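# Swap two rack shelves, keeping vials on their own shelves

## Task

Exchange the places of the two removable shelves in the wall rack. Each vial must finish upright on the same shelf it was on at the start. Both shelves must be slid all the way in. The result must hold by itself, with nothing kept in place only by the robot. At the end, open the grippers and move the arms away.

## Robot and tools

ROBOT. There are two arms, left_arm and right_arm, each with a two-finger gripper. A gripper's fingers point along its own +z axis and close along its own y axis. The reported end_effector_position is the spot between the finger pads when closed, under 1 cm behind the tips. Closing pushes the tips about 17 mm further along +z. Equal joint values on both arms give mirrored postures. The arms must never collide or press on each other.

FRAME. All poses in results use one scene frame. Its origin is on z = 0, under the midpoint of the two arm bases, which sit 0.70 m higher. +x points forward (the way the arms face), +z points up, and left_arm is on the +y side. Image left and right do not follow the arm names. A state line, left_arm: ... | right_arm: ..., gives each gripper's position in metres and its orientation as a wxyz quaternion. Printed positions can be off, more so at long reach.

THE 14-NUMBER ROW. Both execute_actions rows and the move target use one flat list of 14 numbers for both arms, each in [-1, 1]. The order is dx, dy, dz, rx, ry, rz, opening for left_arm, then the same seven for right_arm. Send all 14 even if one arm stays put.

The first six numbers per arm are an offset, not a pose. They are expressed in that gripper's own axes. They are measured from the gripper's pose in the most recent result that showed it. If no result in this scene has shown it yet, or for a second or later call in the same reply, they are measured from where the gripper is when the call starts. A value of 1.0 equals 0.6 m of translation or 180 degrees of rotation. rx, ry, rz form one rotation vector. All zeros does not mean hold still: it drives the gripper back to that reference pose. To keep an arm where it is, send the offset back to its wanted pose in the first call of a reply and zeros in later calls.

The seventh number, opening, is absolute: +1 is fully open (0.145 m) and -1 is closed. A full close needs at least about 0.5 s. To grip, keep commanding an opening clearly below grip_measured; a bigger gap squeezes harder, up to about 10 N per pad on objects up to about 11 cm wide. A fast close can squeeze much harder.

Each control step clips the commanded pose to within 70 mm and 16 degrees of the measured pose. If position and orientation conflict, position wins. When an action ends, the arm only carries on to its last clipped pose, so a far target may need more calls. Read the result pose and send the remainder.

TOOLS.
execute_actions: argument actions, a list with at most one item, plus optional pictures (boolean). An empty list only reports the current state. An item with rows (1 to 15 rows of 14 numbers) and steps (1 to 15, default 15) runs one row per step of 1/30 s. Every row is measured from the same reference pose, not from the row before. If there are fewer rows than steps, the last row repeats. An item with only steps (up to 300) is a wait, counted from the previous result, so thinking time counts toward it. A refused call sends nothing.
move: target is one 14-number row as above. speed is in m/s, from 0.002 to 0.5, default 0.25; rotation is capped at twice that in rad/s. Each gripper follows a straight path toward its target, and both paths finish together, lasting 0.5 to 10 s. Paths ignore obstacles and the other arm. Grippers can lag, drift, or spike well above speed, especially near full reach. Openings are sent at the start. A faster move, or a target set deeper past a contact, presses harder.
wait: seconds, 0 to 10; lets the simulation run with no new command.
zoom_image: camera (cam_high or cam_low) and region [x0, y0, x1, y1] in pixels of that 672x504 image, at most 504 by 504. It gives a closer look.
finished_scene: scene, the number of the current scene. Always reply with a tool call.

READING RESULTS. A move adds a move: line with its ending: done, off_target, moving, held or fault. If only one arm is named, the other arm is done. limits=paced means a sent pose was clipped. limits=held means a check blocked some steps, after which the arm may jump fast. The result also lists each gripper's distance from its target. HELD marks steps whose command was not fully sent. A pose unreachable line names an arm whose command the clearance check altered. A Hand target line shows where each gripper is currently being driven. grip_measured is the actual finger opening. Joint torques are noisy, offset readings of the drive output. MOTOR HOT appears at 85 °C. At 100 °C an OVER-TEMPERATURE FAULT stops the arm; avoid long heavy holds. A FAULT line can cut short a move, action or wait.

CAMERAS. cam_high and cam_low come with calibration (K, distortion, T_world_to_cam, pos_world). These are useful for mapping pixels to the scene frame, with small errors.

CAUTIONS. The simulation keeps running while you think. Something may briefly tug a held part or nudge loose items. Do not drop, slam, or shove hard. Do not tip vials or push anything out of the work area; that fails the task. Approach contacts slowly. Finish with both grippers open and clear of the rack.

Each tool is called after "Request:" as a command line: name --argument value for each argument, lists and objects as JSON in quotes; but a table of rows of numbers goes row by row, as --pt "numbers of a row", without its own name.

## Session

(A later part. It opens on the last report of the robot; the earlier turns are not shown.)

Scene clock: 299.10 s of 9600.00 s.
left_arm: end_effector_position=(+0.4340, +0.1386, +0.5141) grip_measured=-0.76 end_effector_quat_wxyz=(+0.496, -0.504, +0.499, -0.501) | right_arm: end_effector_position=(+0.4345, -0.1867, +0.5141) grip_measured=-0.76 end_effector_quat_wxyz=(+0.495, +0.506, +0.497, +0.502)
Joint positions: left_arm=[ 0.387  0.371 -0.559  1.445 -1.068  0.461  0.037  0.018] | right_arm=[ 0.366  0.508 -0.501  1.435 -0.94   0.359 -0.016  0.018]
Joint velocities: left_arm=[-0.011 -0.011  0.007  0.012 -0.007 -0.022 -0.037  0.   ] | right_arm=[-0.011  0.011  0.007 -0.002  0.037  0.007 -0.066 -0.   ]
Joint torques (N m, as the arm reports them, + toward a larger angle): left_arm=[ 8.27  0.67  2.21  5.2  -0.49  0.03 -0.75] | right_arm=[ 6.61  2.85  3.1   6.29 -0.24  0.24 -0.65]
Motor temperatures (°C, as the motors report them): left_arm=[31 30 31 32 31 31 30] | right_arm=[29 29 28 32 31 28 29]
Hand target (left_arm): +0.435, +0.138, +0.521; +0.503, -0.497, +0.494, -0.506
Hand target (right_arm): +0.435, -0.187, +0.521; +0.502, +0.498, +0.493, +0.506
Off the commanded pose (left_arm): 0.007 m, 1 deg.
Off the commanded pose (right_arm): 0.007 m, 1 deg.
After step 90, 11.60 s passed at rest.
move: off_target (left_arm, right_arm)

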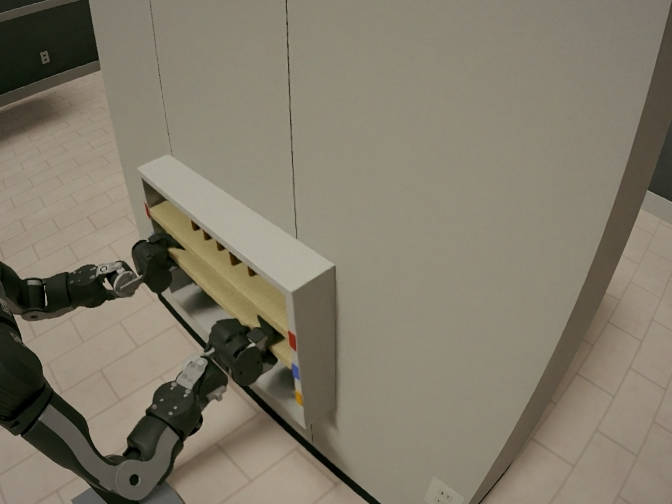

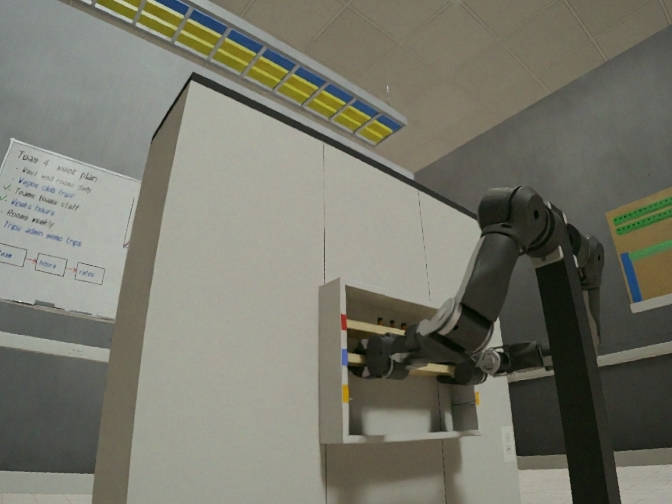

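Request:
execute_actions --actions '[{"rows": [[0,-0.0125,0.001,0.008,0,0.002,-1,0,0.0125,0.001,-0.008,0,-0.002,-1],[0,-0.013,0.001,0.0086,0,0.002,-1,0,0.013,0.001,-0.0086,0,-0.002,-1],[0,-0.0136,0.001,0.0092,0,0.002,-1,0,0.0136,0.001,-0.0092,0,-0.002,-1],[0,-0.0142,0.001,0.0098,0,0.002,-1,0,0.0142,0.001,-0.0098,0,-0.002,-1],[0,-0.0148,0.001,0.0104,0,0.002,-1,0,0.0148,0.001,-0.0104,0,-0.002,-1],[0,-0.0154,0.001,0.011,0,0.002,-1,0,0.0154,0.001,-0.011,0,-0.002,-1],[0,-0.016,0.001,0.0116,0,0.002,-1,0,0.016,0.001,-0.0116,0,-0.002,-1],[0,-0.0166,0.001,0.0122,0,0.002,-1,0,0.0166,0.001,-0.0122,0,-0.002,-1],[0,-0.0172,0.001,0.0128,0,0.002,-1,0,0.0172,0.001,-0.0128,0,-0.002,-1],[0,-0.0178,0.001,0.0134,0,0.002,-1,0,0.0178,0.001,-0.0134,0,-0.002,-1],[0,-0.0184,0.001,0.014,0,0.002,-1,0,0.0184,0.001,-0.014,0,-0.002,-1],[0,-0.019,0.001,0.0146,0,0.002,-1,0,0.019,0.001,-0.0146,0,-0.002,-1],[0,-0.0196,0.001,0.0152,0,0.002,-1,0,0.0196,0.001,-0.0152,0,-0.002,-1],[0,-0.02,0.001,0.016,0,0.002,-1,0,0.02,0.001,-0.016,0,-0.002,-1]], "steps": 15}]' --pictures false

Scene clock: 336.70 s of 9600.00 s.
left_arm: end_effector_position=(+0.4340, +0.1387, +0.5161) grip_measured=-0.76 end_effector_quat_wxyz=(+0.498, -0.502, +0.496, -0.504) | right_arm: end_effector_position=(+0.4345, -0.1865, +0.5159) grip_measured=-0.76 end_effector_quat_wxyz=(+0.497, +0.504, +0.495, +0.504)
Joint positions: left_arm=[ 0.387  0.371 -0.559  1.446 -1.068  0.462  0.027  0.018] | right_arm=[ 0.366  0.508 -0.501  1.436 -0.94   0.359 -0.025  0.018]
Joint velocities: left_arm=[ 0.121  0.055 -0.017 -0.017  0.022  0.037 -0.037 -0.   ] | right_arm=[-0.011 -0.055  0.002  0.002 -0.051 -0.022 -0.051 -0.   ]
Joint torques (N m, as the arm reports them, + toward a larger angle): left_arm=[ 8.26  0.49  2.61  5.23 -0.57 -0.02 -1.12] | right_arm=[ 6.54  2.57  3.68  6.25 -0.31  0.18 -0.95]
Motor temperatures (°C, as the motors report them): left_arm=[31 30 31 33 32 31 30] | right_arm=[29 29 28 32 31 28 29]
Hand target (left_arm): +0.435, +0.139, +0.526; +0.510, -0.490, +0.488, -0.512
Hand target (right_arm): +0.435, -0.187, +0.526; +0.509, +0.492, +0.486, +0.513
Off the commanded pose (left_arm): 0.010 m, 2 deg.
Off the commanded pose (right_arm): 0.010 m, 2 deg.
Steps of this call (steps 1 to 90: nothing new was sent; then 34.10 s passed at rest; steps 91 to 105: all 15 steps of this action). Readings (end_effector_position):
91: left_arm (+0.4340, +0.1385, +0.5142) | right_arm (+0.4345, -0.1867, +0.5141)
92: left_arm (+0.4340, +0.1386, +0.5142) | right_arm (+0.4345, -0.1866, +0.5142)
94: left_arm (+0.4340, +0.1386, +0.5142) | right_arm (+0.4345, -0.1866, +0.5142)
98: left_arm (+0.4340, +0.1386, +0.5143) | right_arm (+0.4345, -0.1865, +0.5143)
105: the state above

Request:
execute_actions --actions '[]'

Request:
zoom_image --camera "cam_low" --region '[336, 310, 496, 410]'

Scene clock: 358.10 s of 9600.00 s.
left_arm: end_effector_position=(+0.4340, +0.1387, +0.5163) grip_measured=-0.76 end_effector_quat_wxyz=(+0.499, -0.501, +0.496, -0.504) | right_arm: end_effector_position=(+0.4345, -0.1865, +0.5161) grip_measured=-0.76 end_effector_quat_wxyz=(+0.497, +0.503, +0.495, +0.505)
Joint positions: left_arm=[ 0.387  0.371 -0.559  1.446 -1.068  0.462  0.026  0.018] | right_arm=[ 0.366  0.508 -0.501  1.436 -0.94   0.359 -0.026  0.018]
Joint velocities: left_arm=[ 0.099 -0.055  0.002 -0.007 -0.051  0.066  0.081  0.   ] | right_arm=[-0.055  0.033  0.002  0.007 -0.037 -0.037  0.007 -0.   ]
Joint torques (N m, as the arm reports them, + toward a larger angle): left_arm=[ 8.26  0.49  2.61  5.22 -0.57 -0.02 -1.15] | right_arm=[ 6.6   2.57  3.68  6.27 -0.31  0.18 -0.95]
Motor temperatures (°C, as the motors report them): left_arm=[31 30 31 33 32 31 31] | right_arm=[29 29 28 32 31 28 30]
Hand target (left_arm): +0.435, +0.139, +0.526; +0.510, -0.490, +0.488, -0.512
Hand target (right_arm): +0.435, -0.187, +0.526; +0.509, +0.492, +0.486, +0.513
Off the commanded pose (left_arm): 0.010 m, 2 deg.
Off the commanded pose (right_arm): 0.010 m, 2 deg.
Steps of this call (steps 1 to 90: nothing new was sent; then 18.40 s passed at rest). Readings (end_effector_position):
1: left_arm (+0.4340, +0.1387, +0.5162) | right_arm (+0.4345, -0.1865, +0.5160)
2: left_arm (+0.4340, +0.1387, +0.5163) | right_arm (+0.4345, -0.1865, +0.5161)
4: left_arm (+0.4340, +0.1387, +0.5163) | right_arm (+0.4345, -0.1865, +0.5161)
8: left_arm (+0.4340, +0.1387, +0.5163) | right_arm (+0.4345, -0.1865, +0.5161)
90: the state above

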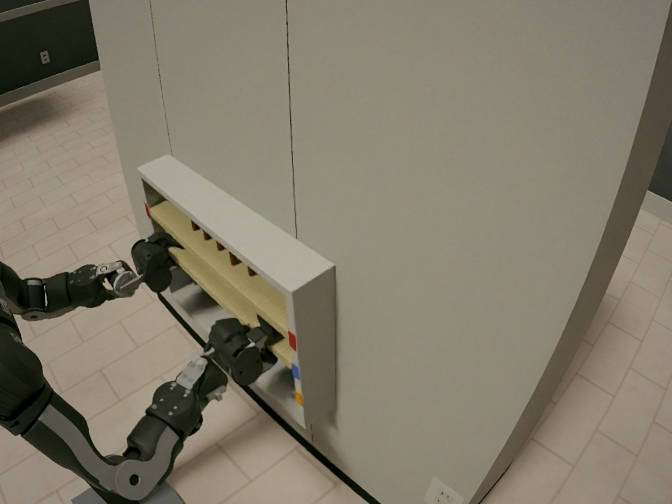

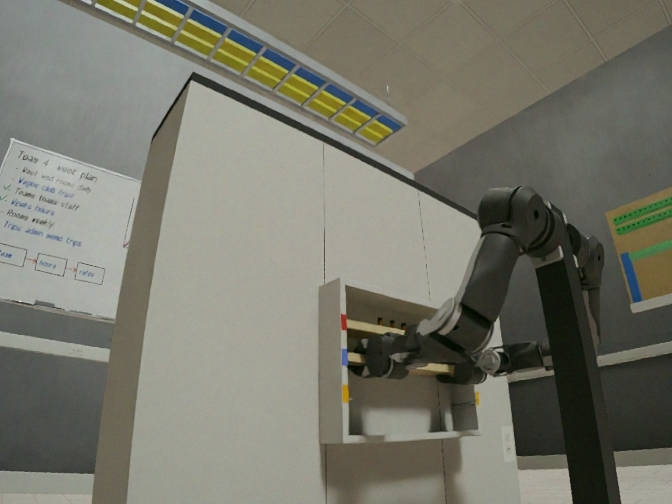

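Region (336, 310, 496, 410) of cam_low's 672x504 image, scaled by 3.150, with more detail than that image has; it fills the top 315 rows of this view, and the rest is white.

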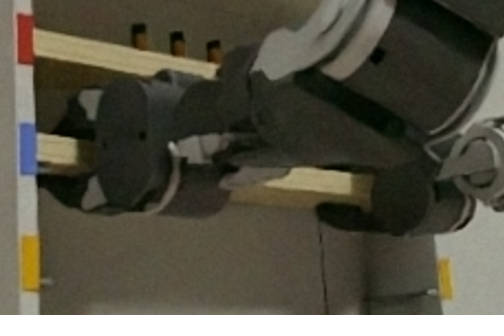

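Request:
execute_actions --actions '[{"rows": [[0,-0.0163,0.0003,0.012,0,0.002,-1,0,0.0165,0.0003,-0.0127,0,-0.002,-1],[0,-0.0163,-0.0015,0.012,0,0.002,-1,0,0.0165,-0.0015,-0.0127,0,-0.002,-1],[0,-0.0163,-0.0042,0.012,0,0.002,-1,0,0.0165,-0.0042,-0.0127,0,-0.002,-1],[0,-0.0163,-0.0078,0.012,0,0.002,-1,0,0.0165,-0.0078,-0.0127,0,-0.002,-1],[0,-0.0163,-0.012,0.012,0,0.002,-1,0,0.0165,-0.012,-0.0127,0,-0.002,-1],[0,-0.0163,-0.0166,0.012,0,0.002,-1,0,0.0165,-0.0166,-0.0127,0,-0.002,-1],[0,-0.0163,-0.0215,0.012,0,0.002,-1,0,0.0165,-0.0215,-0.0127,0,-0.002,-1],[0,-0.0163,-0.0265,0.012,0,0.002,-1,0,0.0165,-0.0265,-0.0127,0,-0.002,-1],[0,-0.0163,-0.0314,0.012,0,0.002,-1,0,0.0165,-0.0314,-0.0127,0,-0.002,-1],[0,-0.0163,-0.036,0.012,0,0.002,-1,0,0.0165,-0.036,-0.0127,0,-0.002,-1],[0,-0.0163,-0.0402,0.012,0,0.002,-1,0,0.0165,-0.0402,-0.0127,0,-0.002,-1],[0,-0.0163,-0.0438,0.012,0,0.002,-1,0,0.0165,-0.0438,-0.0127,0,-0.002,-1],[0,-0.0163,-0.0465,0.012,0,0.002,-1,0,0.0165,-0.0465,-0.0127,0,-0.002,-1],[0,-0.0163,-0.0483,0.012,0,0.002,-1,0,0.0165,-0.0483,-0.0127,0,-0.002,-1],[0,-0.0163,-0.049,0.012,0,0.002,-1,0,0.0165,-0.049,-0.0127,0,-0.002,-1]], "steps": 15}]' --pictures false

Request:
wait --seconds 0.3

Request:
zoom_image --camera "cam_high" --region '[110, 190, 310, 410]'

Scene clock: 391.30 s of 9600.00 s.
left_arm: end_effector_position=(+0.4044, +0.1400, +0.5178) grip_measured=-0.76 end_effector_quat_wxyz=(+0.501, -0.500, +0.493, -0.506) | right_arm: end_effector_position=(+0.4049, -0.1858, +0.5174) grip_measured=-0.76 end_effector_quat_wxyz=(+0.499, +0.501, +0.494, +0.506)
Joint positions: left_arm=[ 0.272  0.431 -0.559  1.606 -1.078  0.522  0.031  0.018] | right_arm=[ 0.242  0.572 -0.487  1.598 -0.935  0.42  -0.03   0.018]
Joint velocities: left_arm=[-0.099  0.033  0.007  0.056 -0.022  0.022 -0.037 -0.   ] | right_arm=[-0.011 -0.055 -0.007  0.037 -0.022 -0.007  0.007 -0.   ]
Joint torques (N m, as the arm reports them, + toward a larger angle): left_arm=[ 7.07  0.64  2.03  5.44 -0.61  0.02 -0.87] | right_arm=[ 5.1   2.89  4.01  6.07 -0.27  0.14 -0.87]
Motor temperatures (°C, as the motors report them): left_arm=[31 30 31 33 32 31 31] | right_arm=[29 29 28 33 31 28 30]
Hand target (left_arm): +0.404, +0.139, +0.525; +0.509, -0.491, +0.487, -0.512
Hand target (right_arm): +0.405, -0.187, +0.526; +0.509, +0.492, +0.486, +0.512
Off the commanded pose (left_arm): 0.008 m, 2 deg.
Off the commanded pose (right_arm): 0.008 m, 2 deg.
Steps of this call (steps 1 to 90: nothing new was sent; then 29.70 s passed at rest; steps 91 to 105: all 15 steps of this action). Readings (end_effector_position):
91: left_arm (+0.4339, +0.1387, +0.5167) | right_arm (+0.4344, -0.1864, +0.5164)
92: left_arm (+0.4333, +0.1388, +0.5174) | right_arm (+0.4339, -0.1864, +0.5169)
94: left_arm (+0.4299, +0.1393, +0.5187) | right_arm (+0.4304, -0.1859, +0.5183)
98: left_arm (+0.4183, +0.1395, +0.5171) | right_arm (+0.4188, -0.1859, +0.5168)
105: the state above

Scene clock: 391.60 s of 9600.00 s.
left_arm: end_effector_position=(+0.4043, +0.1399, +0.5179) grip_measured=-0.76 end_effector_quat_wxyz=(+0.501, -0.500, +0.493, -0.506) | right_arm: end_effector_position=(+0.4048, -0.1858, +0.5176) grip_measured=-0.76 end_effector_quat_wxyz=(+0.499, +0.501, +0.494, +0.506)
Joint positions: left_arm=[ 0.272  0.431 -0.559  1.607 -1.078  0.522  0.031  0.018] | right_arm=[ 0.242  0.572 -0.487  1.598 -0.935  0.421 -0.03   0.018]
Joint velocities: left_arm=[-0.055  0.033  0.002 -0.012 -0.066  0.022  0.022  0.   ] | right_arm=[-0.033  0.011  0.007  0.002  0.051 -0.081  0.066 -0.   ]
Joint torques (N m, as the arm reports them, + toward a larger angle): left_arm=[ 7.19  0.62  2.05  5.38 -0.62  0.03 -0.85] | right_arm=[ 5.07  2.95  4.    6.15 -0.3   0.18 -0.87]
Motor temperatures (°C, as the motors report them): left_arm=[31 30 31 33 32 31 31] | right_arm=[29 29 28 33 31 28 30]
Hand target (left_arm): +0.404, +0.139, +0.526; +0.509, -0.491, +0.487, -0.512
Hand target (right_arm): +0.405, -0.187, +0.526; +0.509, +0.491, +0.486, +0.513
Off the commanded pose (left_arm): 0.008 m, 2 deg.
Off the commanded pose (right_arm): 0.008 m, 2 deg.
Steps of this call (steps 1 to 9: nothing new was sent). Readings (end_effector_position):
1: left_arm (+0.4043, +0.1400, +0.5178) | right_arm (+0.4048, -0.1858, +0.5176)
2: left_arm (+0.4043, +0.1399, +0.5179) | right_arm (+0.4048, -0.1858, +0.5176)
4: left_arm (+0.4043, +0.1399, +0.5179) | right_arm (+0.4048, -0.1858, +0.5176)
8: left_arm (+0.4043, +0.1399, +0.5179) | right_arm (+0.4048, -0.1858, +0.5176)
9: the state above

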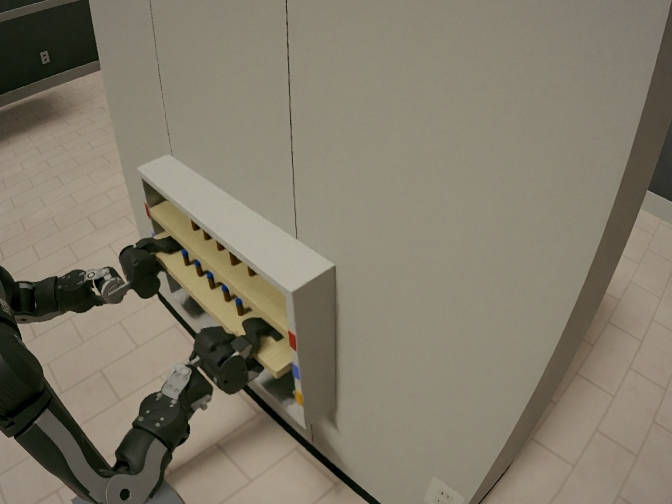

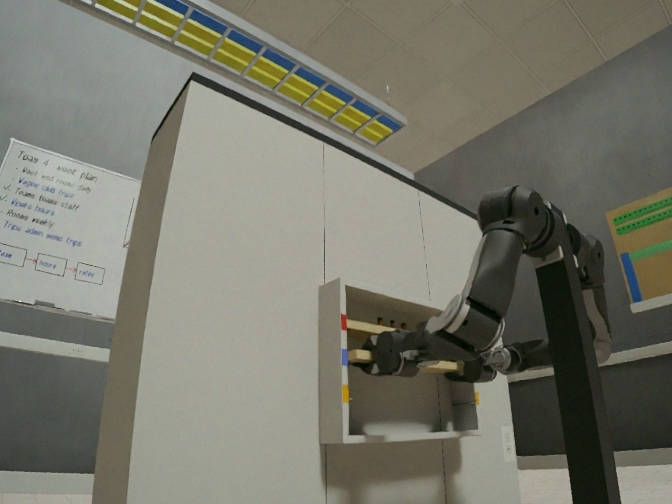

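Region (110, 190, 310, 410) of cam_high's 672x504 image, scaled by 2.291, with more detail than that image has; it fills the left 458 columns of this view, and the rest is white.

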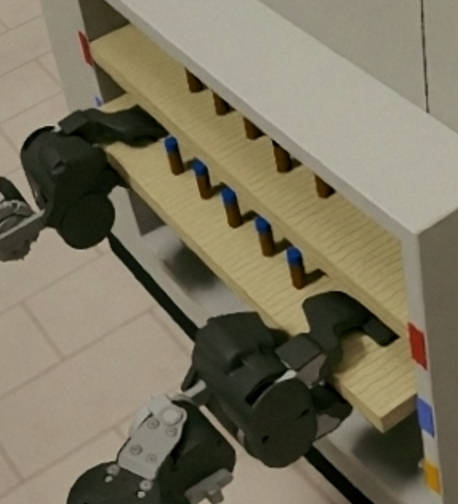

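Request:
execute_actions --actions '[{"rows": [[0.002,-0.013,-0.0012,0.009,0,0.0025,-1,-0.0013,0.0135,-0.0012,-0.011,0,-0.0015,-1],[0.002,-0.013,-0.0045,0.009,0,0.0025,-1,-0.0013,0.0135,-0.0045,-0.011,0,-0.0015,-1],[0.002,-0.013,-0.0096,0.009,0,0.0025,-1,-0.0013,0.0135,-0.0096,-0.011,0,-0.0015,-1],[0.002,-0.013,-0.0161,0.009,0,0.0025,-1,-0.0013,0.0135,-0.0161,-0.011,0,-0.0015,-1],[0.002,-0.013,-0.0238,0.0085,0,0.0025,-1,-0.0013,0.0135,-0.0238,-0.0105,0,-0.0015,-1],[0.002,-0.013,-0.0324,0.0085,0,0.0025,-1,-0.0013,0.0135,-0.0324,-0.0105,0,-0.0015,-1],[0.002,-0.013,-0.0414,0.0085,0,0.0025,-1,-0.0013,0.0135,-0.0414,-0.0105,0,-0.0015,-1],[0.002,-0.013,-0.0506,0.008,0,0.0025,-1,-0.0013,0.0135,-0.0506,-0.010,0,-0.0015,-1],[0.002,-0.013,-0.0596,0.008,0,0.0025,-1,-0.0013,0.0135,-0.0596,-0.010,0,-0.0015,-1],[0.002,-0.013,-0.0682,0.008,0,0.0025,-1,-0.0013,0.0135,-0.0682,-0.010,0,-0.0015,-1],[0.002,-0.013,-0.0759,0.008,0,0.0025,-1,-0.0013,0.0135,-0.0759,-0.010,0,-0.0015,-1],[0.002,-0.013,-0.0824,0.008,0,0.0025,-1,-0.0013,0.0135,-0.0824,-0.010,0,-0.0015,-1],[0.002,-0.013,-0.0875,0.008,0,0.0025,-1,-0.0013,0.0135,-0.0875,-0.010,0,-0.0015,-1],[0.002,-0.013,-0.0908,0.008,0,0.0025,-1,-0.0013,0.0135,-0.0908,-0.010,0,-0.0015,-1],[0.002,-0.013,-0.092,0.008,0,0.0025,-1,-0.0013,0.0135,-0.092,-0.010,0,-0.0015,-1]], "steps": 15}]' --pictures false

Request:
wait --seconds 0.3

Request:
zoom_image --camera "cam_high" --region '[90, 190, 310, 420]'

Request:
zoom_image --camera "cam_low" --region '[330, 300, 510, 420]'

Scene clock: 426.27 s of 9600.00 s.
left_arm: end_effector_position=(+0.3485, +0.1399, +0.5140) grip_measured=-0.76 end_effector_quat_wxyz=(+0.497, -0.505, +0.497, -0.501) | right_arm: end_effector_position=(+0.3490, -0.1866, +0.5137) grip_measured=-0.76 end_effector_quat_wxyz=(+0.496, +0.506, +0.497, +0.502)
Joint positions: left_arm=[ 0.05   0.523 -0.559  1.858 -1.114  0.626  0.036  0.018] | right_arm=[-0.015  0.669 -0.435  1.847 -0.934  0.511 -0.062  0.018]
Joint velocities: left_arm=[ 0.011  0.011 -0.007  0.056 -0.007 -0.051 -0.037 -0.   ] | right_arm=[-0.033  0.033  0.007  0.051 -0.022 -0.11  -0.081 -0.   ]
Joint torques (N m, as the arm reports them, + toward a larger angle): left_arm=[ 5.79  0.71  2.52  5.41 -0.73 -0.11 -1.18] | right_arm=[ 4.    3.05  4.07  6.44 -0.45  0.05 -0.99]
Motor temperatures (°C, as the motors report them): left_arm=[31 30 31 34 32 31 31] | right_arm=[29 29 29 33 31 28 30]
Hand target (left_arm): +0.349, +0.140, +0.524; +0.510, -0.492, +0.488, -0.510
Hand target (right_arm): +0.350, -0.187, +0.525; +0.509, +0.492, +0.487, +0.512
Off the commanded pose (left_arm): 0.011 m, 3 deg.
Off the commanded pose (right_arm): 0.011 m, 3 deg.
Steps of this call (steps 1 to 90: nothing new was sent; then 31.17 s passed at rest; steps 91 to 105: all 15 steps of this action). Readings (end_effector_position):
91: left_arm (+0.4040, +0.1400, +0.5182) | right_arm (+0.4044, -0.1857, +0.5176)
92: left_arm (+0.4026, +0.1399, +0.5190) | right_arm (+0.4029, -0.1860, +0.5177)
94: left_arm (+0.3958, +0.1395, +0.5190) | right_arm (+0.3962, -0.1864, +0.5181)
98: left_arm (+0.3747, +0.1398, +0.5154) | right_arm (+0.3752, -0.1862, +0.5146)
105: the state above

Scene clock: 426.57 s of 9600.00 s.
left_arm: end_effector_position=(+0.3483, +0.1398, +0.5147) grip_measured=-0.76 end_effector_quat_wxyz=(+0.498, -0.504, +0.496, -0.502) | right_arm: end_effector_position=(+0.3489, -0.1867, +0.5145) grip_measured=-0.76 end_effector_quat_wxyz=(+0.497, +0.505, +0.496, +0.503)
Joint positions: left_arm=[ 0.05   0.523 -0.559  1.859 -1.115  0.626  0.033  0.018] | right_arm=[-0.016  0.669 -0.434  1.848 -0.935  0.511 -0.065  0.018]
Joint velocities: left_arm=[-0.099  0.011  0.002 -0.007 -0.007 -0.081 -0.007  0.   ] | right_arm=[-0.011  0.011  0.017 -0.007 -0.037 -0.051  0.051 -0.   ]
Joint torques (N m, as the arm reports them, + toward a larger angle): left_arm=[ 5.64  0.82  2.47  5.25 -0.73 -0.03 -1.12] | right_arm=[ 3.89  3.12  4.02  6.41 -0.42  0.12 -0.97]
Motor temperatures (°C, as the motors report them): left_arm=[31 30 31 34 32 31 31] | right_arm=[29 29 29 33 31 28 30]
Hand target (left_arm): +0.349, +0.139, +0.524; +0.509, -0.492, +0.488, -0.510
Hand target (right_arm): +0.350, -0.187, +0.525; +0.509, +0.492, +0.487, +0.512
Off the commanded pose (left_arm): 0.010 m, 2 deg.
Off the commanded pose (right_arm): 0.011 m, 2 deg.
Steps of this call (steps 1 to 9: nothing new was sent). Readings (end_effector_position):
1: left_arm (+0.3484, +0.1399, +0.5142) | right_arm (+0.3489, -0.1865, +0.5139)
2: left_arm (+0.3484, +0.1398, +0.5145) | right_arm (+0.3489, -0.1867, +0.5144)
4: left_arm (+0.3483, +0.1398, +0.5147) | right_arm (+0.3489, -0.1867, +0.5145)
8: left_arm (+0.3483, +0.1398, +0.5147) | right_arm (+0.3489, -0.1867, +0.5145)
9: the state above

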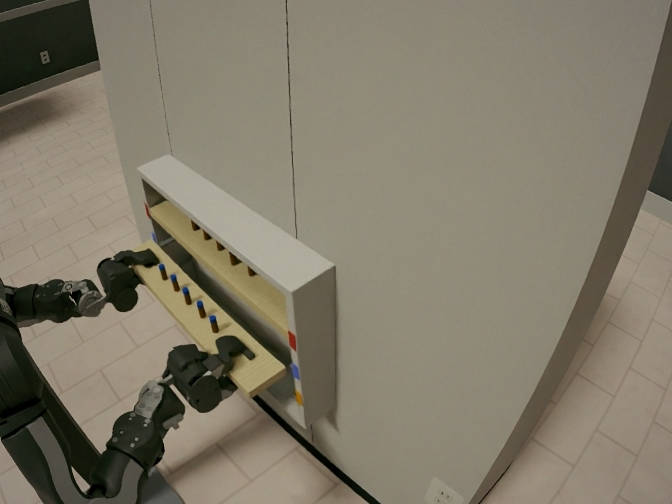

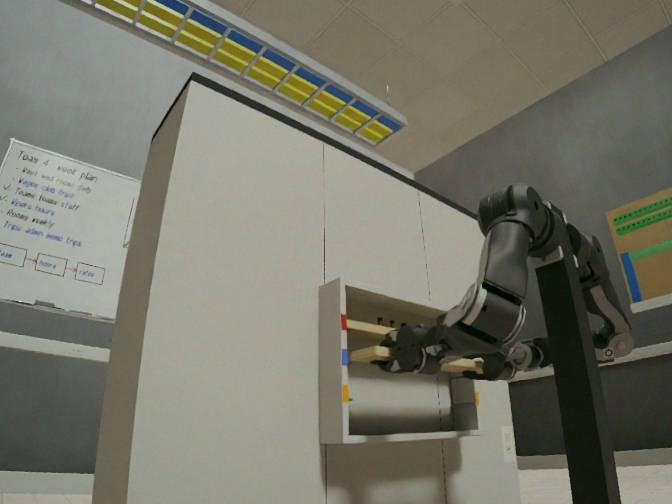

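Region (90, 190, 310, 420) of cam_high's 672x504 image, scaled by 2.191, with more detail than that image has; it fills the left 482 columns of this view, and the rest is white.

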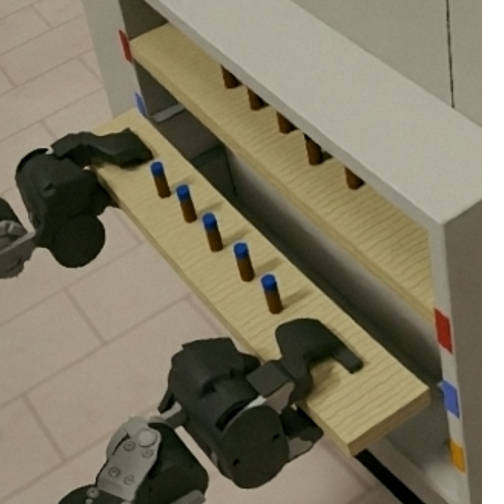

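Region (330, 300, 510, 420) of cam_low's 672x504 image, scaled by 2.800, with more detail than that image has.

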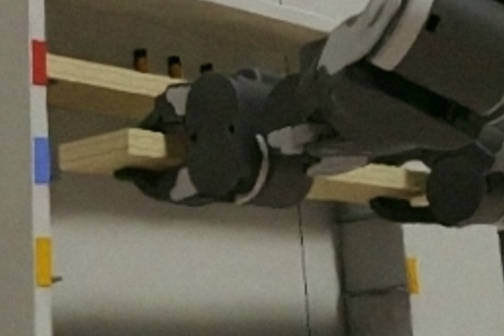

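Request:
execute_actions --actions '[{"rows": [[0.002,-0.0145,0.001,0.013,0.001,0.002,-1,0,0.0155,0.001,-0.014,0,-0.002,-1],[0.002,-0.0103,0.001,0.0135,0.001,0.002,-1,0,0.0113,0.001,-0.0145,0,-0.002,-1],[0.002,-0.0039,0.001,0.014,0.001,0.002,-1,0,0.0049,0.001,-0.015,0,-0.002,-1],[0.002,0.0044,0.001,0.014,0.001,0.002,-1,0,-0.0034,0.001,-0.015,0,-0.002,-1],[0.002,0.0142,0.001,0.014,0.001,0.002,-1,0,-0.0132,0.001,-0.015,0,-0.002,-1],[0.002,0.0251,0.001,0.014,0.001,0.002,-1,0,-0.0241,0.001,-0.015,0,-0.002,-1],[0.002,0.0365,0.001,0.014,0.001,0.002,-1,0,-0.0355,0.001,-0.015,0,-0.002,-1],[0.002,0.0482,0.001,0.014,0.001,0.002,-1,0,-0.0472,0.001,-0.015,0,-0.002,-1],[0.002,0.0596,0.001,0.014,0.001,0.002,-1,0,-0.0586,0.001,-0.015,0,-0.002,-1],[0.002,0.0705,0.001,0.014,0.001,0.002,-1,0,-0.0695,0.001,-0.015,0,-0.002,-1],[0.002,0.0803,0.001,0.014,0.001,0.002,-1,0,-0.0793,0.001,-0.015,0,-0.002,-1],[0.002,0.0886,0.001,0.014,0.001,0.002,-1,0,-0.0876,0.001,-0.015,0,-0.002,-1],[0.002,0.095,0.001,0.014,0.001,0.002,-1,0,-0.094,0.001,-0.015,0,-0.002,-1],[0.002,0.0992,0.001,0.014,0.001,0.002,-1,0,-0.0982,0.001,-0.015,0,-0.002,-1],[0.002,0.1007,0.001,0.014,0.001,0.002,-1,0,-0.0997,0.001,-0.015,0,-0.002,-1]], "steps": 15}]' --pictures false

Request:
wait --seconds 0.3

Request:
zoom_image --camera "cam_high" --region '[90, 200, 320, 440]'

Request:
zoom_image --camera "cam_low" --region '[330, 330, 510, 450]'

Scene clock: 459.97 s of 9600.00 s.
left_arm: end_effector_position=(+0.3480, +0.1387, +0.4441) grip_measured=-0.76 end_effector_quat_wxyz=(+0.499, -0.505, +0.499, -0.498) | right_arm: end_effector_position=(+0.3477, -0.1888, +0.4430) grip_measured=-0.76 end_effector_quat_wxyz=(+0.496, +0.512, +0.493, +0.498)
Joint positions: left_arm=[ 0.007  0.399 -0.559  1.537 -1.085  0.5   -0.264  0.018] | right_arm=[-0.039  0.516 -0.452  1.529 -0.967  0.377 -0.312  0.018]
Joint velocities: left_arm=[-0.077 -0.033  0.007 -0.115  0.022 -0.125 -0.256  0.   ] | right_arm=[ 0.077 -0.055 -0.002 -0.115 -0.037 -0.183 -0.3    0.   ]
Joint torques (N m, as the arm reports them, + toward a larger angle): left_arm=[ 5.68  0.53  2.74  4.35 -0.61 -0.1  -1.3 ] | right_arm=[ 4.63  2.6   2.72  5.55 -0.37  0.14 -1.15]
Motor temperatures (°C, as the motors report them): left_arm=[31 30 31 34 32 31 31] | right_arm=[29 29 29 33 31 28 31]
Hand target (left_arm): +0.350, +0.139, +0.455; +0.512, -0.490, +0.487, -0.510
Hand target (right_arm): +0.350, -0.188, +0.454; +0.510, +0.494, +0.483, +0.512
Off the commanded pose (left_arm): 0.010 m, 3 deg.
Off the commanded pose (right_arm): 0.012 m, 3 deg.
Steps of this call (steps 1 to 90: nothing new was sent; then 29.90 s passed at rest; steps 91 to 105: all 15 steps of this action). Readings (end_effector_position):
91: left_arm (+0.3483, +0.1398, +0.5150) | right_arm (+0.3489, -0.1867, +0.5148)
92: left_arm (+0.3485, +0.1398, +0.5153) | right_arm (+0.3491, -0.1867, +0.5152)
94: left_arm (+0.3497, +0.1395, +0.5104) | right_arm (+0.3500, -0.1877, +0.5103)
98: left_arm (+0.3482, +0.1394, +0.4769) | right_arm (+0.3485, -0.1880, +0.4763)
105: the state above

Scene clock: 460.27 s of 9600.00 s.
left_arm: end_effector_position=(+0.3483, +0.1393, +0.4470) grip_measured=-0.76 end_effector_quat_wxyz=(+0.503, -0.500, +0.494, -0.503) | right_arm: end_effector_position=(+0.3483, -0.1884, +0.4465) grip_measured=-0.76 end_effector_quat_wxyz=(+0.501, +0.506, +0.490, +0.503)
Joint positions: left_arm=[ 0.007  0.399 -0.557  1.535 -1.084  0.498 -0.282  0.018] | right_arm=[-0.037  0.516 -0.452  1.528 -0.97   0.374 -0.329  0.018]
Joint velocities: left_arm=[-0.011 -0.011 -0.007 -0.012 -0.081 -0.051 -0.037 -0.   ] | right_arm=[-0.077  0.011 -0.007 -0.002 -0.051  0.037  0.022 -0.   ]
Joint torques (N m, as the arm reports them, + toward a larger angle): left_arm=[ 5.46  0.33  2.55  4.26 -0.59 -0.12 -1.11] | right_arm=[ 3.99  2.54  2.7   5.43 -0.33  0.07 -0.98]
Motor temperatures (°C, as the motors report them): left_arm=[31 30 31 34 32 31 31] | right_arm=[29 29 29 33 31 28 31]
Hand target (left_arm): +0.350, +0.139, +0.455; +0.512, -0.490, +0.487, -0.510
Hand target (right_arm): +0.350, -0.188, +0.454; +0.511, +0.494, +0.483, +0.512
Off the commanded pose (left_arm): 0.007 m, 2 deg.
Off the commanded pose (right_arm): 0.009 m, 2 deg.
Steps of this call (steps 1 to 9: nothing new was sent). Readings (end_effector_position):
1: left_arm (+0.3481, +0.1390, +0.4449) | right_arm (+0.3477, -0.1886, +0.4437)
2: left_arm (+0.3483, +0.1392, +0.4460) | right_arm (+0.3480, -0.1885, +0.4452)
4: left_arm (+0.3483, +0.1393, +0.4469) | right_arm (+0.3483, -0.1884, +0.4463)
8: left_arm (+0.3483, +0.1393, +0.4470) | right_arm (+0.3483, -0.1884, +0.4465)
9: the state above

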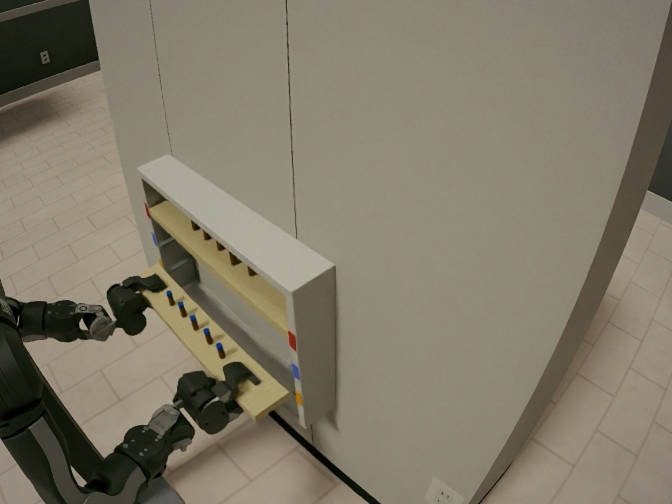

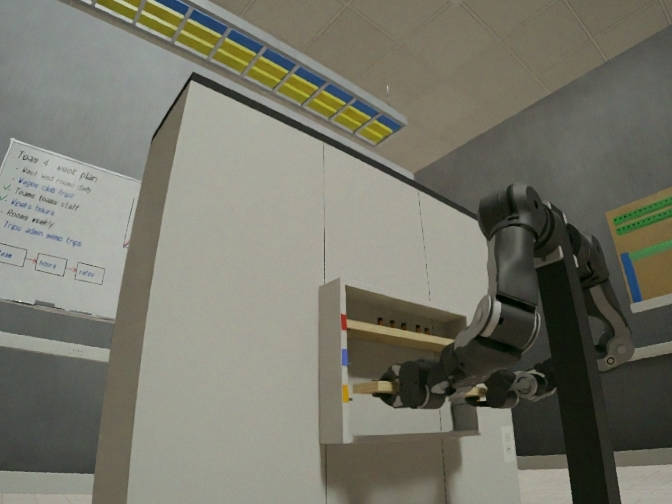

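Region (90, 200, 320, 440) of cam_high's 672x504 image, scaled by 2.100, with more detail than that image has; it fills the left 483 columns of this view, and the rest is white.

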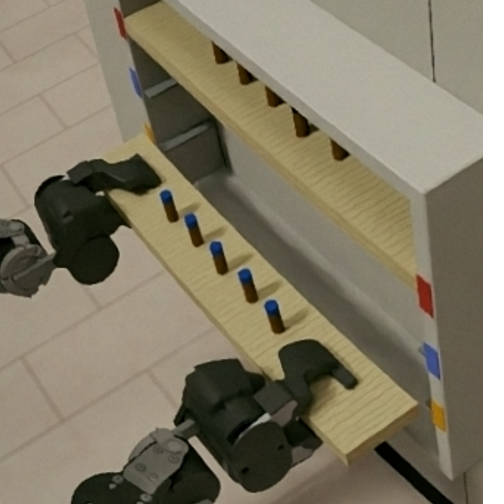

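Region (330, 330, 510, 450) of cam_low's 672x504 image, scaled by 2.800, with more detail than that image has.

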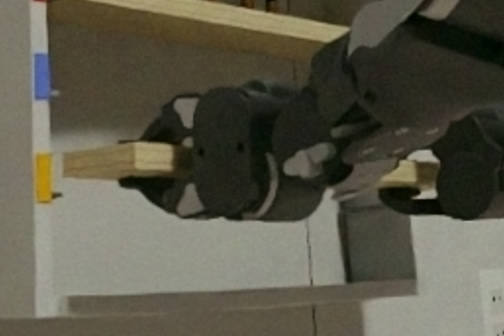

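Request:
execute_actions --actions '[{"rows": [[0,-0.0125,0.002,0.0105,0.001,0.0015,-1,0.001,0.0125,0.002,-0.012,0.0015,-0.002,-1],[0,-0.0125,0.003,0.0103,0.001,0.0015,-1,0.001,0.0125,0.003,-0.0118,0.0015,-0.002,-1],[0,-0.0125,0.0045,0.0101,0.001,0.0015,-1,0.001,0.0125,0.0045,-0.0116,0.002,-0.002,-1],[0,-0.0125,0.0065,0.0099,0.001,0.0015,-1,0.001,0.0125,0.0065,-0.0114,0.002,-0.002,-1],[0,-0.0125,0.009,0.0097,0.0015,0.0015,-1,0.001,0.0125,0.009,-0.0112,0.002,-0.002,-1],[0,-0.0125,0.0115,0.0095,0.0015,0.0015,-1,0.001,0.0125,0.0115,-0.011,0.0025,-0.002,-1],[0,-0.0125,0.014,0.0093,0.0015,0.0015,-1,0.001,0.0125,0.014,-0.0108,0.0025,-0.002,-1],[0,-0.0125,0.0165,0.0091,0.0015,0.0015,-1,0.001,0.0125,0.0165,-0.0106,0.0025,-0.002,-1],[0,-0.0125,0.019,0.009,0.0015,0.0015,-1,0.001,0.0125,0.019,-0.0105,0.003,-0.002,-1],[0,-0.0125,0.021,0.009,0.002,0.0015,-1,0.001,0.0125,0.021,-0.0105,0.003,-0.002,-1],[0,-0.0125,0.023,0.009,0.002,0.0015,-1,0.001,0.0125,0.023,-0.0105,0.003,-0.002,-1],[0,-0.0125,0.0245,0.009,0.002,0.0015,-1,0.001,0.0125,0.0245,-0.0105,0.003,-0.002,-1],[0,-0.0125,0.0255,0.009,0.002,0.0015,-1,0.001,0.0125,0.0255,-0.0105,0.003,-0.002,-1],[0,-0.0125,0.026,0.009,0.002,0.0015,-1,0.001,0.0125,0.026,-0.0105,0.003,-0.002,-1]], "steps": 15}]'

Request:
zoom_image --camera "cam_high" --region '[250, 350, 320, 430]'

Request:
zoom_image --camera "cam_high" --region '[135, 195, 215, 295]'

Request:
zoom_image --camera "cam_low" --region '[335, 360, 415, 420]'

Scene clock: 495.93 s of 9600.00 s.
left_arm: end_effector_position=(+0.3621, +0.1395, +0.4507) grip_measured=-0.76 end_effector_quat_wxyz=(+0.504, -0.497, +0.492, -0.507) | right_arm: end_effector_position=(+0.3623, -0.1882, +0.4501) grip_measured=-0.76 end_effector_quat_wxyz=(+0.503, +0.501, +0.487, +0.509)
Joint positions: left_arm=[ 0.063  0.388 -0.559  1.49  -1.073  0.476 -0.278  0.018] | right_arm=[ 0.024  0.501 -0.458  1.477 -0.969  0.349 -0.325  0.018]
Joint velocities: left_arm=[ 0.011 -0.011 -0.012  0.012  0.051  0.022  0.007 -0.   ] | right_arm=[ 0.055 -0.033 -0.002  0.007 -0.051 -0.007 -0.066 -0.   ]
Joint torques (N m, as the arm reports them, + toward a larger angle): left_arm=[ 6.13  0.32  1.52  3.59 -0.47 -0.06 -0.78] | right_arm=[ 4.59  2.46  2.13  4.52 -0.21  0.11 -0.68]
Motor temperatures (°C, as the motors report them): left_arm=[31 30 31 34 32 31 32] | right_arm=[29 29 28 33 31 28 31]
Hand target (left_arm): +0.364, +0.139, +0.455; +0.509, -0.490, +0.489, -0.510
Hand target (right_arm): +0.364, -0.188, +0.454; +0.508, +0.494, +0.485, +0.513
Off the commanded pose (left_arm): 0.004 m, 1 deg.
Off the commanded pose (right_arm): 0.004 m, 1 deg.
Steps of this call (steps 1 to 90: nothing new was sent; then 32.17 s passed at rest; steps 91 to 105: all 15 steps of this action). Readings (end_effector_position):
91: left_arm (+0.3483, +0.1393, +0.4471) | right_arm (+0.3482, -0.1884, +0.4467)
92: left_arm (+0.3483, +0.1393, +0.4470) | right_arm (+0.3483, -0.1884, +0.4469)
94: left_arm (+0.3491, +0.1393, +0.4475) | right_arm (+0.3496, -0.1886, +0.4470)
98: left_arm (+0.3566, +0.1395, +0.4518) | right_arm (+0.3568, -0.1884, +0.4510)
105: the state above

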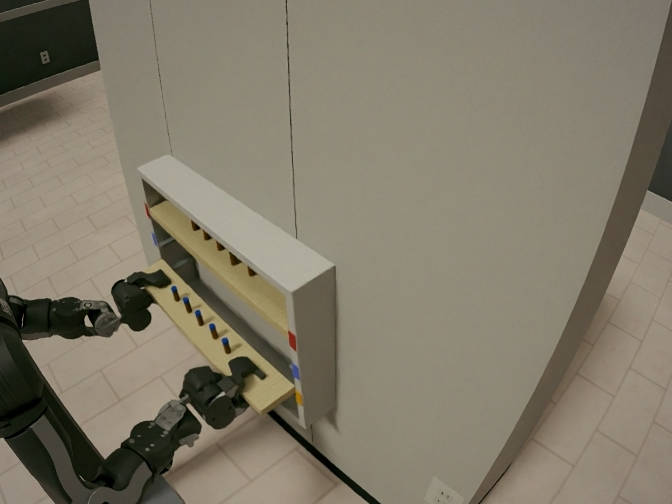

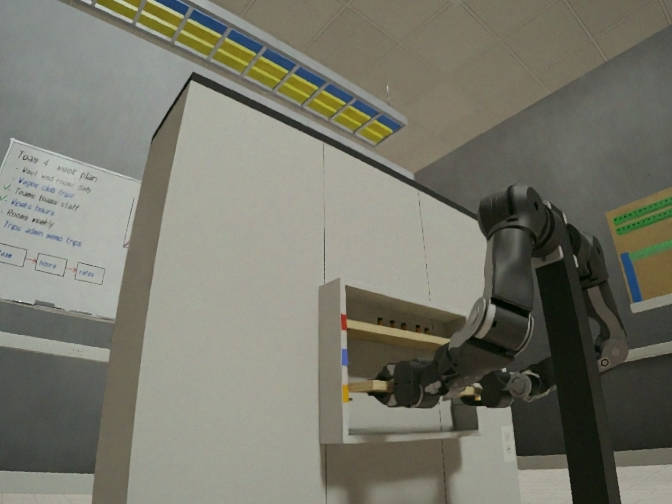

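Region (250, 350, 320, 430) of cam_high's 672x504 image, scaled by 6.300, with more detail than that image has; it fills the left 441 columns of this view, and the rest is white.

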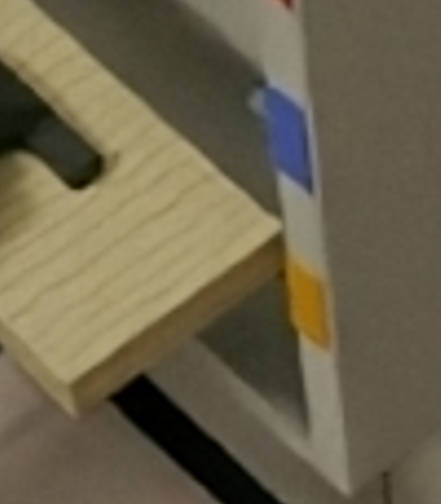

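Region (135, 195, 215, 295) of cam_high's 672x504 image, scaled by 5.040, with more detail than that image has; it fills the left 403 columns of this view, and the rest is white.

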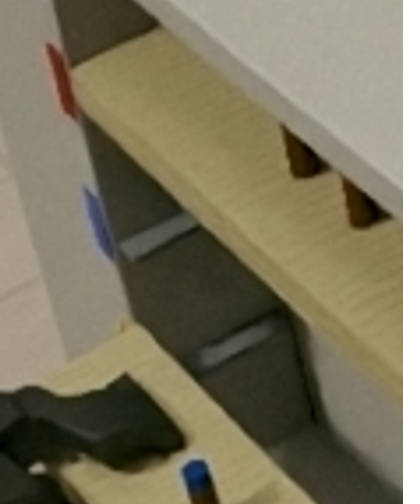

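Region (335, 360, 415, 420) of cam_low's 672x504 image, scaled by 6.300, with more detail than that image has; it fills the top 378 rows of this view, and the rest is white.

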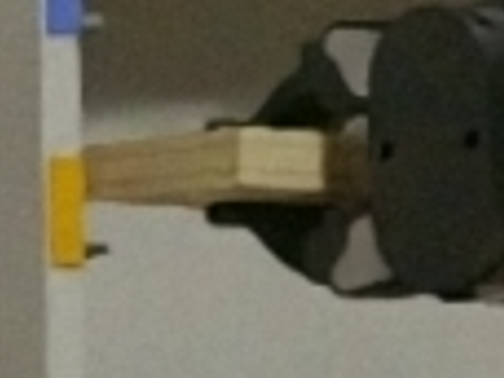

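Request:
execute_actions --actions '[{"rows": [[0,-0.007,0.0035,0.0057,0.0006,0.002,-1,0,0.007,0.0035,-0.0057,0.0013,-0.002,-1],[0,-0.0065,0.0045,0.0055,0.0006,0.002,-1,0,0.0065,0.0045,-0.0055,0.0013,-0.002,-1],[0,-0.006,0.006,0.0052,0.0006,0.002,-1,0,0.006,0.006,-0.0052,0.0013,-0.002,-1],[0,-0.0055,0.0078,0.0049,0.0006,0.002,-1,0,0.0055,0.0078,-0.0049,0.0013,-0.002,-1],[0,-0.005,0.0098,0.0046,0.0006,0.002,-1,0,0.005,0.0098,-0.0046,0.0013,-0.002,-1],[0,-0.0045,0.012,0.0043,0.0006,0.002,-1,0,0.0045,0.012,-0.0043,0.0013,-0.002,-1],[0,-0.004,0.0142,0.004,0.0006,0.002,-1,0,0.004,0.0142,-0.004,0.0013,-0.002,-1],[0,-0.0035,0.0164,0.0037,0.0006,0.002,-1,0,0.0035,0.0164,-0.0037,0.0013,-0.002,-1],[0,-0.003,0.0186,0.0034,0.0006,0.002,-1,0,0.003,0.0186,-0.0034,0.0013,-0.002,-1],[0,-0.0025,0.0206,0.0031,0.0006,0.002,-1,0,0.0025,0.0206,-0.0031,0.0013,-0.002,-1],[0,-0.002,0.0224,0.0028,0.0006,0.002,-1,0,0.002,0.0224,-0.0028,0.0013,-0.002,-1],[0,-0.0015,0.024,0.0025,0.0006,0.002,-1,0,0.002,0.024,-0.0025,0.0013,-0.002,-1],[0,-0.001,0.025,0.0022,0.0006,0.002,-1,0,0.002,0.025,-0.0022,0.0013,-0.002,-1],[0,-0.001,0.0257,0.002,0.0006,0.002,-1,0,0.002,0.0257,-0.002,0.0013,-0.002,-1],[0,-0.001,0.026,0.002,0.0006,0.002,-1,0,0.002,0.026,-0.002,0.0013,-0.002,-1]], "steps": 15}]'

Request:
zoom_image --camera "cam_high" --region '[130, 200, 320, 430]'

Request:
zoom_image --camera "cam_low" --region '[335, 350, 495, 430]'

Scene clock: 523.77 s of 9600.00 s.
left_arm: end_effector_position=(+0.3759, +0.1391, +0.4477) grip_measured=-0.76 end_effector_quat_wxyz=(+0.501, -0.499, +0.494, -0.505) | right_arm: end_effector_position=(+0.3762, -0.1884, +0.4476) grip_measured=-0.76 end_effector_quat_wxyz=(+0.500, +0.503, +0.491, +0.507)
Joint positions: left_arm=[ 0.12   0.366 -0.561  1.423 -1.065  0.452 -0.269  0.018] | right_arm=[ 0.086  0.481 -0.466  1.412 -0.969  0.325 -0.307  0.018]
Joint velocities: left_arm=[ 0.077  0.055 -0.002 -0.017  0.007 -0.139  0.022  0.   ] | right_arm=[-0.011  0.011 -0.002 -0.017 -0.007 -0.022  0.007  0.   ]
Joint torques (N m, as the arm reports them, + toward a larger angle): left_arm=[ 6.88  0.28  1.63  3.21 -0.45 -0.01 -0.71] | right_arm=[ 5.19  2.35  2.14  4.39 -0.18  0.13 -0.68]
Motor temperatures (°C, as the motors report them): left_arm=[31 30 31 33 32 31 31] | right_arm=[29 29 28 32 31 28 30]
Hand target (left_arm): +0.378, +0.139, +0.452; +0.507, -0.493, +0.492, -0.507
Hand target (right_arm): +0.378, -0.188, +0.452; +0.505, +0.497, +0.488, +0.510
Off the commanded pose (left_arm): 0.004 m, 1 deg.
Off the commanded pose (right_arm): 0.004 m, 1 deg.
Steps of this call (steps 1 to 90: nothing new was sent; then 24.33 s passed at rest; steps 91 to 105: all 15 steps of this action). Readings (end_effector_position):
91: left_arm (+0.3621, +0.1396, +0.4504) | right_arm (+0.3625, -0.1883, +0.4500)
92: left_arm (+0.3625, +0.1396, +0.4500) | right_arm (+0.3630, -0.1882, +0.4498)
94: left_arm (+0.3643, +0.1394, +0.4493) | right_arm (+0.3649, -0.1885, +0.4490)
98: left_arm (+0.3699, +0.1393, +0.4491) | right_arm (+0.3704, -0.1883, +0.4489)
105: the state above

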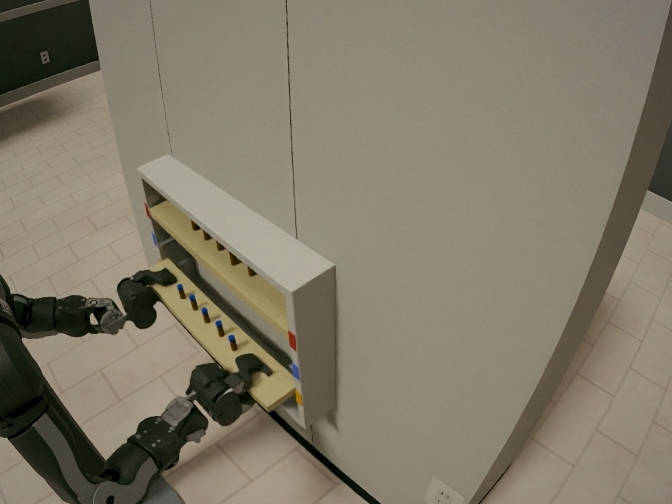

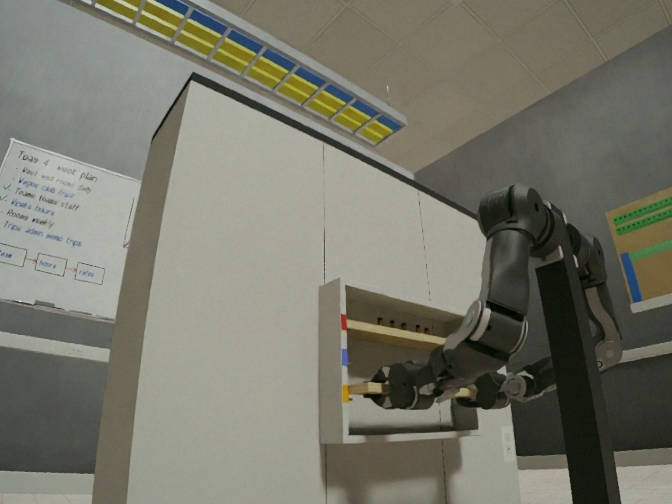

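Region (130, 200, 320, 430) of cam_high's 672x504 image, scaled by 2.191, with more detail than that image has; it fills the left 416 columns of this view, and the rest is white.

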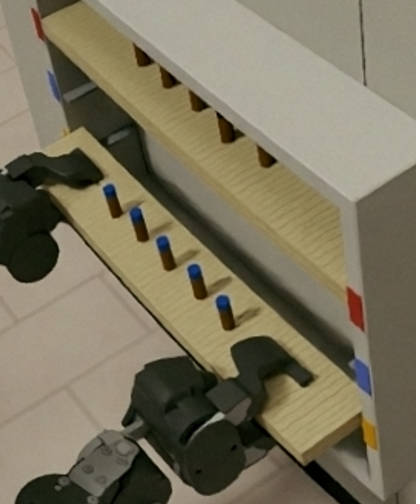

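Region (335, 350, 495, 430) of cam_low's 672x504 image, scaled by 3.150, with more detail than that image has.

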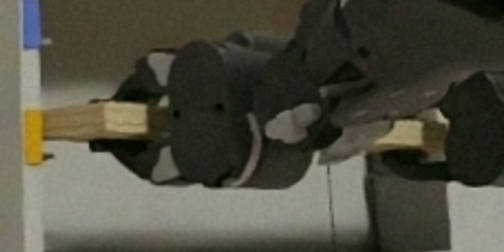

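Request:
execute_actions --actions '[{"rows": [[0,-0.007,0.0047,0.005,0,0.002,-1,0,0.007,0.0042,-0.0054,0,-0.002,-1],[0,-0.007,0.008,0.005,0,0.002,-1,0,0.007,0.0075,-0.0054,0,-0.002,-1],[0,-0.007,0.013,0.005,0,0.002,-1,0,0.007,0.0125,-0.0054,0,-0.002,-1],[0,-0.007,0.0195,0.005,0,0.002,-1,0,0.007,0.019,-0.0054,0,-0.002,-1],[0,-0.007,0.0272,0.005,0,0.002,-1,0,0.007,0.0267,-0.0054,0,-0.002,-1],[0,-0.007,0.0357,0.005,0,0.002,-1,0,0.007,0.0352,-0.0054,0,-0.002,-1],[0,-0.007,0.0447,0.005,0,0.002,-1,0,0.007,0.0442,-0.0054,0,-0.002,-1],[0,-0.007,0.0538,0.005,0,0.002,-1,0,0.007,0.0533,-0.0054,0,-0.002,-1],[0,-0.007,0.0628,0.005,0,0.002,-1,0,0.007,0.0623,-0.0054,0,-0.002,-1],[0,-0.007,0.0713,0.005,0,0.002,-1,0,0.007,0.0708,-0.0054,0,-0.002,-1],[0,-0.007,0.079,0.005,0,0.002,-1,0,0.007,0.0785,-0.0054,0,-0.002,-1],[0,-0.007,0.0855,0.005,0,0.002,-1,0,0.007,0.085,-0.0054,0,-0.002,-1],[0,-0.007,0.0905,0.005,0,0.002,-1,0,0.007,0.09,-0.0054,0,-0.002,-1],[0,-0.007,0.0938,0.005,0,0.002,-1,0,0.007,0.0933,-0.0054,0,-0.002,-1],[0,-0.007,0.095,0.005,0,0.002,-1,0,0.007,0.0945,-0.0054,0,-0.002,-1]], "steps": 15}]' --pictures false

Request:
wait --seconds 0.2

Request:
zoom_image --camera "cam_low" --region '[335, 350, 495, 430]'

Scene clock: 553.67 s of 9600.00 s.
left_arm: end_effector_position=(+0.4314, +0.1381, +0.4479) grip_measured=-0.76 end_effector_quat_wxyz=(+0.500, -0.502, +0.496, -0.503) | right_arm: end_effector_position=(+0.4315, -0.1882, +0.4471) grip_measured=-0.76 end_effector_quat_wxyz=(+0.497, +0.507, +0.491, +0.505)
Joint positions: left_arm=[ 0.351  0.272 -0.564  1.136 -1.047  0.362 -0.267  0.018] | right_arm=[ 0.332  0.384 -0.492  1.124 -0.973  0.236 -0.292  0.018]
Joint velocities: left_arm=[ 0.077 -0.011 -0.002 -0.09   0.037 -0.183 -0.051  0.   ] | right_arm=[ 0.033 -0.033 -0.007 -0.105  0.037 -0.081  0.051 -0.   ]
Joint torques (N m, as the arm reports them, + toward a larger angle): left_arm=[ 7.93  0.18  1.7   3.35 -0.39 -0.04 -1.1 ] | right_arm=[ 6.27  2.23  1.89  4.58 -0.16  0.16 -0.92]
Motor temperatures (°C, as the motors report them): left_arm=[31 30 31 33 32 31 31] | right_arm=[29 29 28 32 31 28 30]
Hand target (left_arm): +0.433, +0.138, +0.453; +0.507, -0.493, +0.492, -0.508
Hand target (right_arm): +0.433, -0.188, +0.452; +0.504, +0.497, +0.488, +0.510
Off the commanded pose (left_arm): 0.005 m, 1 deg.
Off the commanded pose (right_arm): 0.006 m, 2 deg.
Steps of this call (steps 1 to 90: nothing new was sent; then 26.40 s passed at rest; steps 91 to 105: all 15 steps of this action). Readings (end_effector_position):
91: left_arm (+0.3761, +0.1391, +0.4473) | right_arm (+0.3766, -0.1884, +0.4473)
92: left_arm (+0.3774, +0.1391, +0.4468) | right_arm (+0.3778, -0.1884, +0.4467)
94: left_arm (+0.3837, +0.1389, +0.4459) | right_arm (+0.3841, -0.1884, +0.4460)
98: left_arm (+0.4057, +0.1387, +0.4493) | right_arm (+0.4060, -0.1883, +0.4489)
105: the state above

Scene clock: 553.87 s of 9600.00 s.
left_arm: end_effector_position=(+0.4315, +0.1381, +0.4478) grip_measured=-0.76 end_effector_quat_wxyz=(+0.499, -0.502, +0.496, -0.503) | right_arm: end_effector_position=(+0.4316, -0.1881, +0.4469) grip_measured=-0.76 end_effector_quat_wxyz=(+0.497, +0.507, +0.492, +0.505)
Joint positions: left_arm=[ 0.351  0.272 -0.564  1.135 -1.046  0.36  -0.267  0.018] | right_arm=[ 0.332  0.384 -0.492  1.123 -0.973  0.234 -0.292  0.018]
Joint velocities: left_arm=[-0.033  0.033  0.007 -0.007 -0.066 -0.081 -0.051 -0.   ] | right_arm=[ 0.011 -0.077  0.002 -0.002 -0.022  0.022  0.066  0.   ]
Joint torques (N m, as the arm reports them, + toward a larger angle): left_arm=[ 7.91  0.14  1.69  3.44 -0.38 -0.07 -1.09] | right_arm=[ 6.42  2.21  1.89  4.58 -0.15  0.12 -0.94]
Motor temperatures (°C, as the motors report them): left_arm=[31 30 31 33 32 31 31] | right_arm=[29 29 28 32 31 28 30]
Hand target (left_arm): +0.433, +0.138, +0.453; +0.507, -0.493, +0.492, -0.508
Hand target (right_arm): +0.433, -0.188, +0.453; +0.504, +0.497, +0.488, +0.510
Off the commanded pose (left_arm): 0.005 m, 1 deg.
Off the commanded pose (right_arm): 0.006 m, 2 deg.
Steps of this call (steps 1 to 6: nothing new was sent). Readings (end_effector_position):
1: left_arm (+0.4315, +0.1380, +0.4479) | right_arm (+0.4316, -0.1882, +0.4470)
2: left_arm (+0.4315, +0.1381, +0.4478) | right_arm (+0.4316, -0.1882, +0.4469)
4: left_arm (+0.4315, +0.1381, +0.4478) | right_arm (+0.4316, -0.1881, +0.4469)
6: the state above

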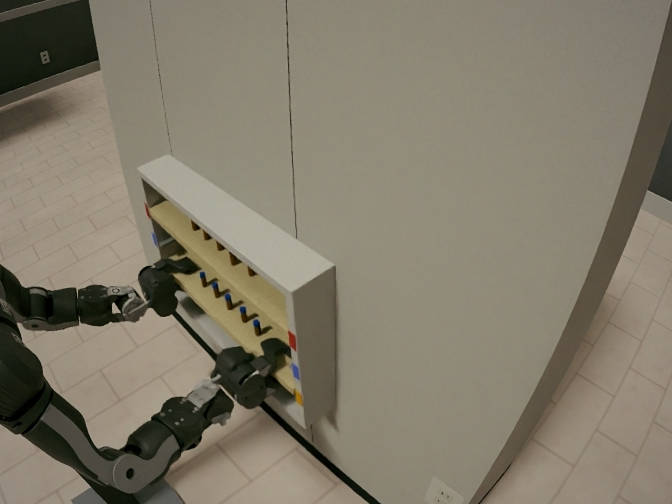

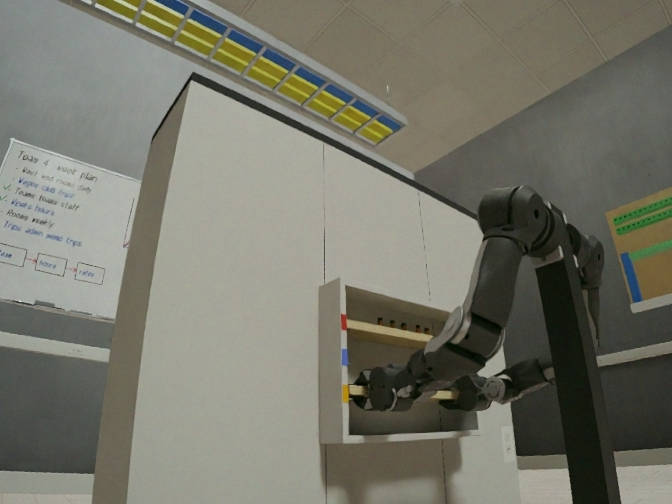

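Region (335, 350, 495, 430) of cam_low's 672x504 image, scaled by 3.150, with more detail than that image has.

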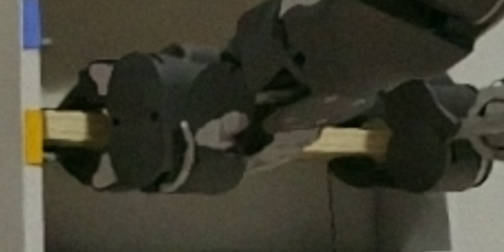

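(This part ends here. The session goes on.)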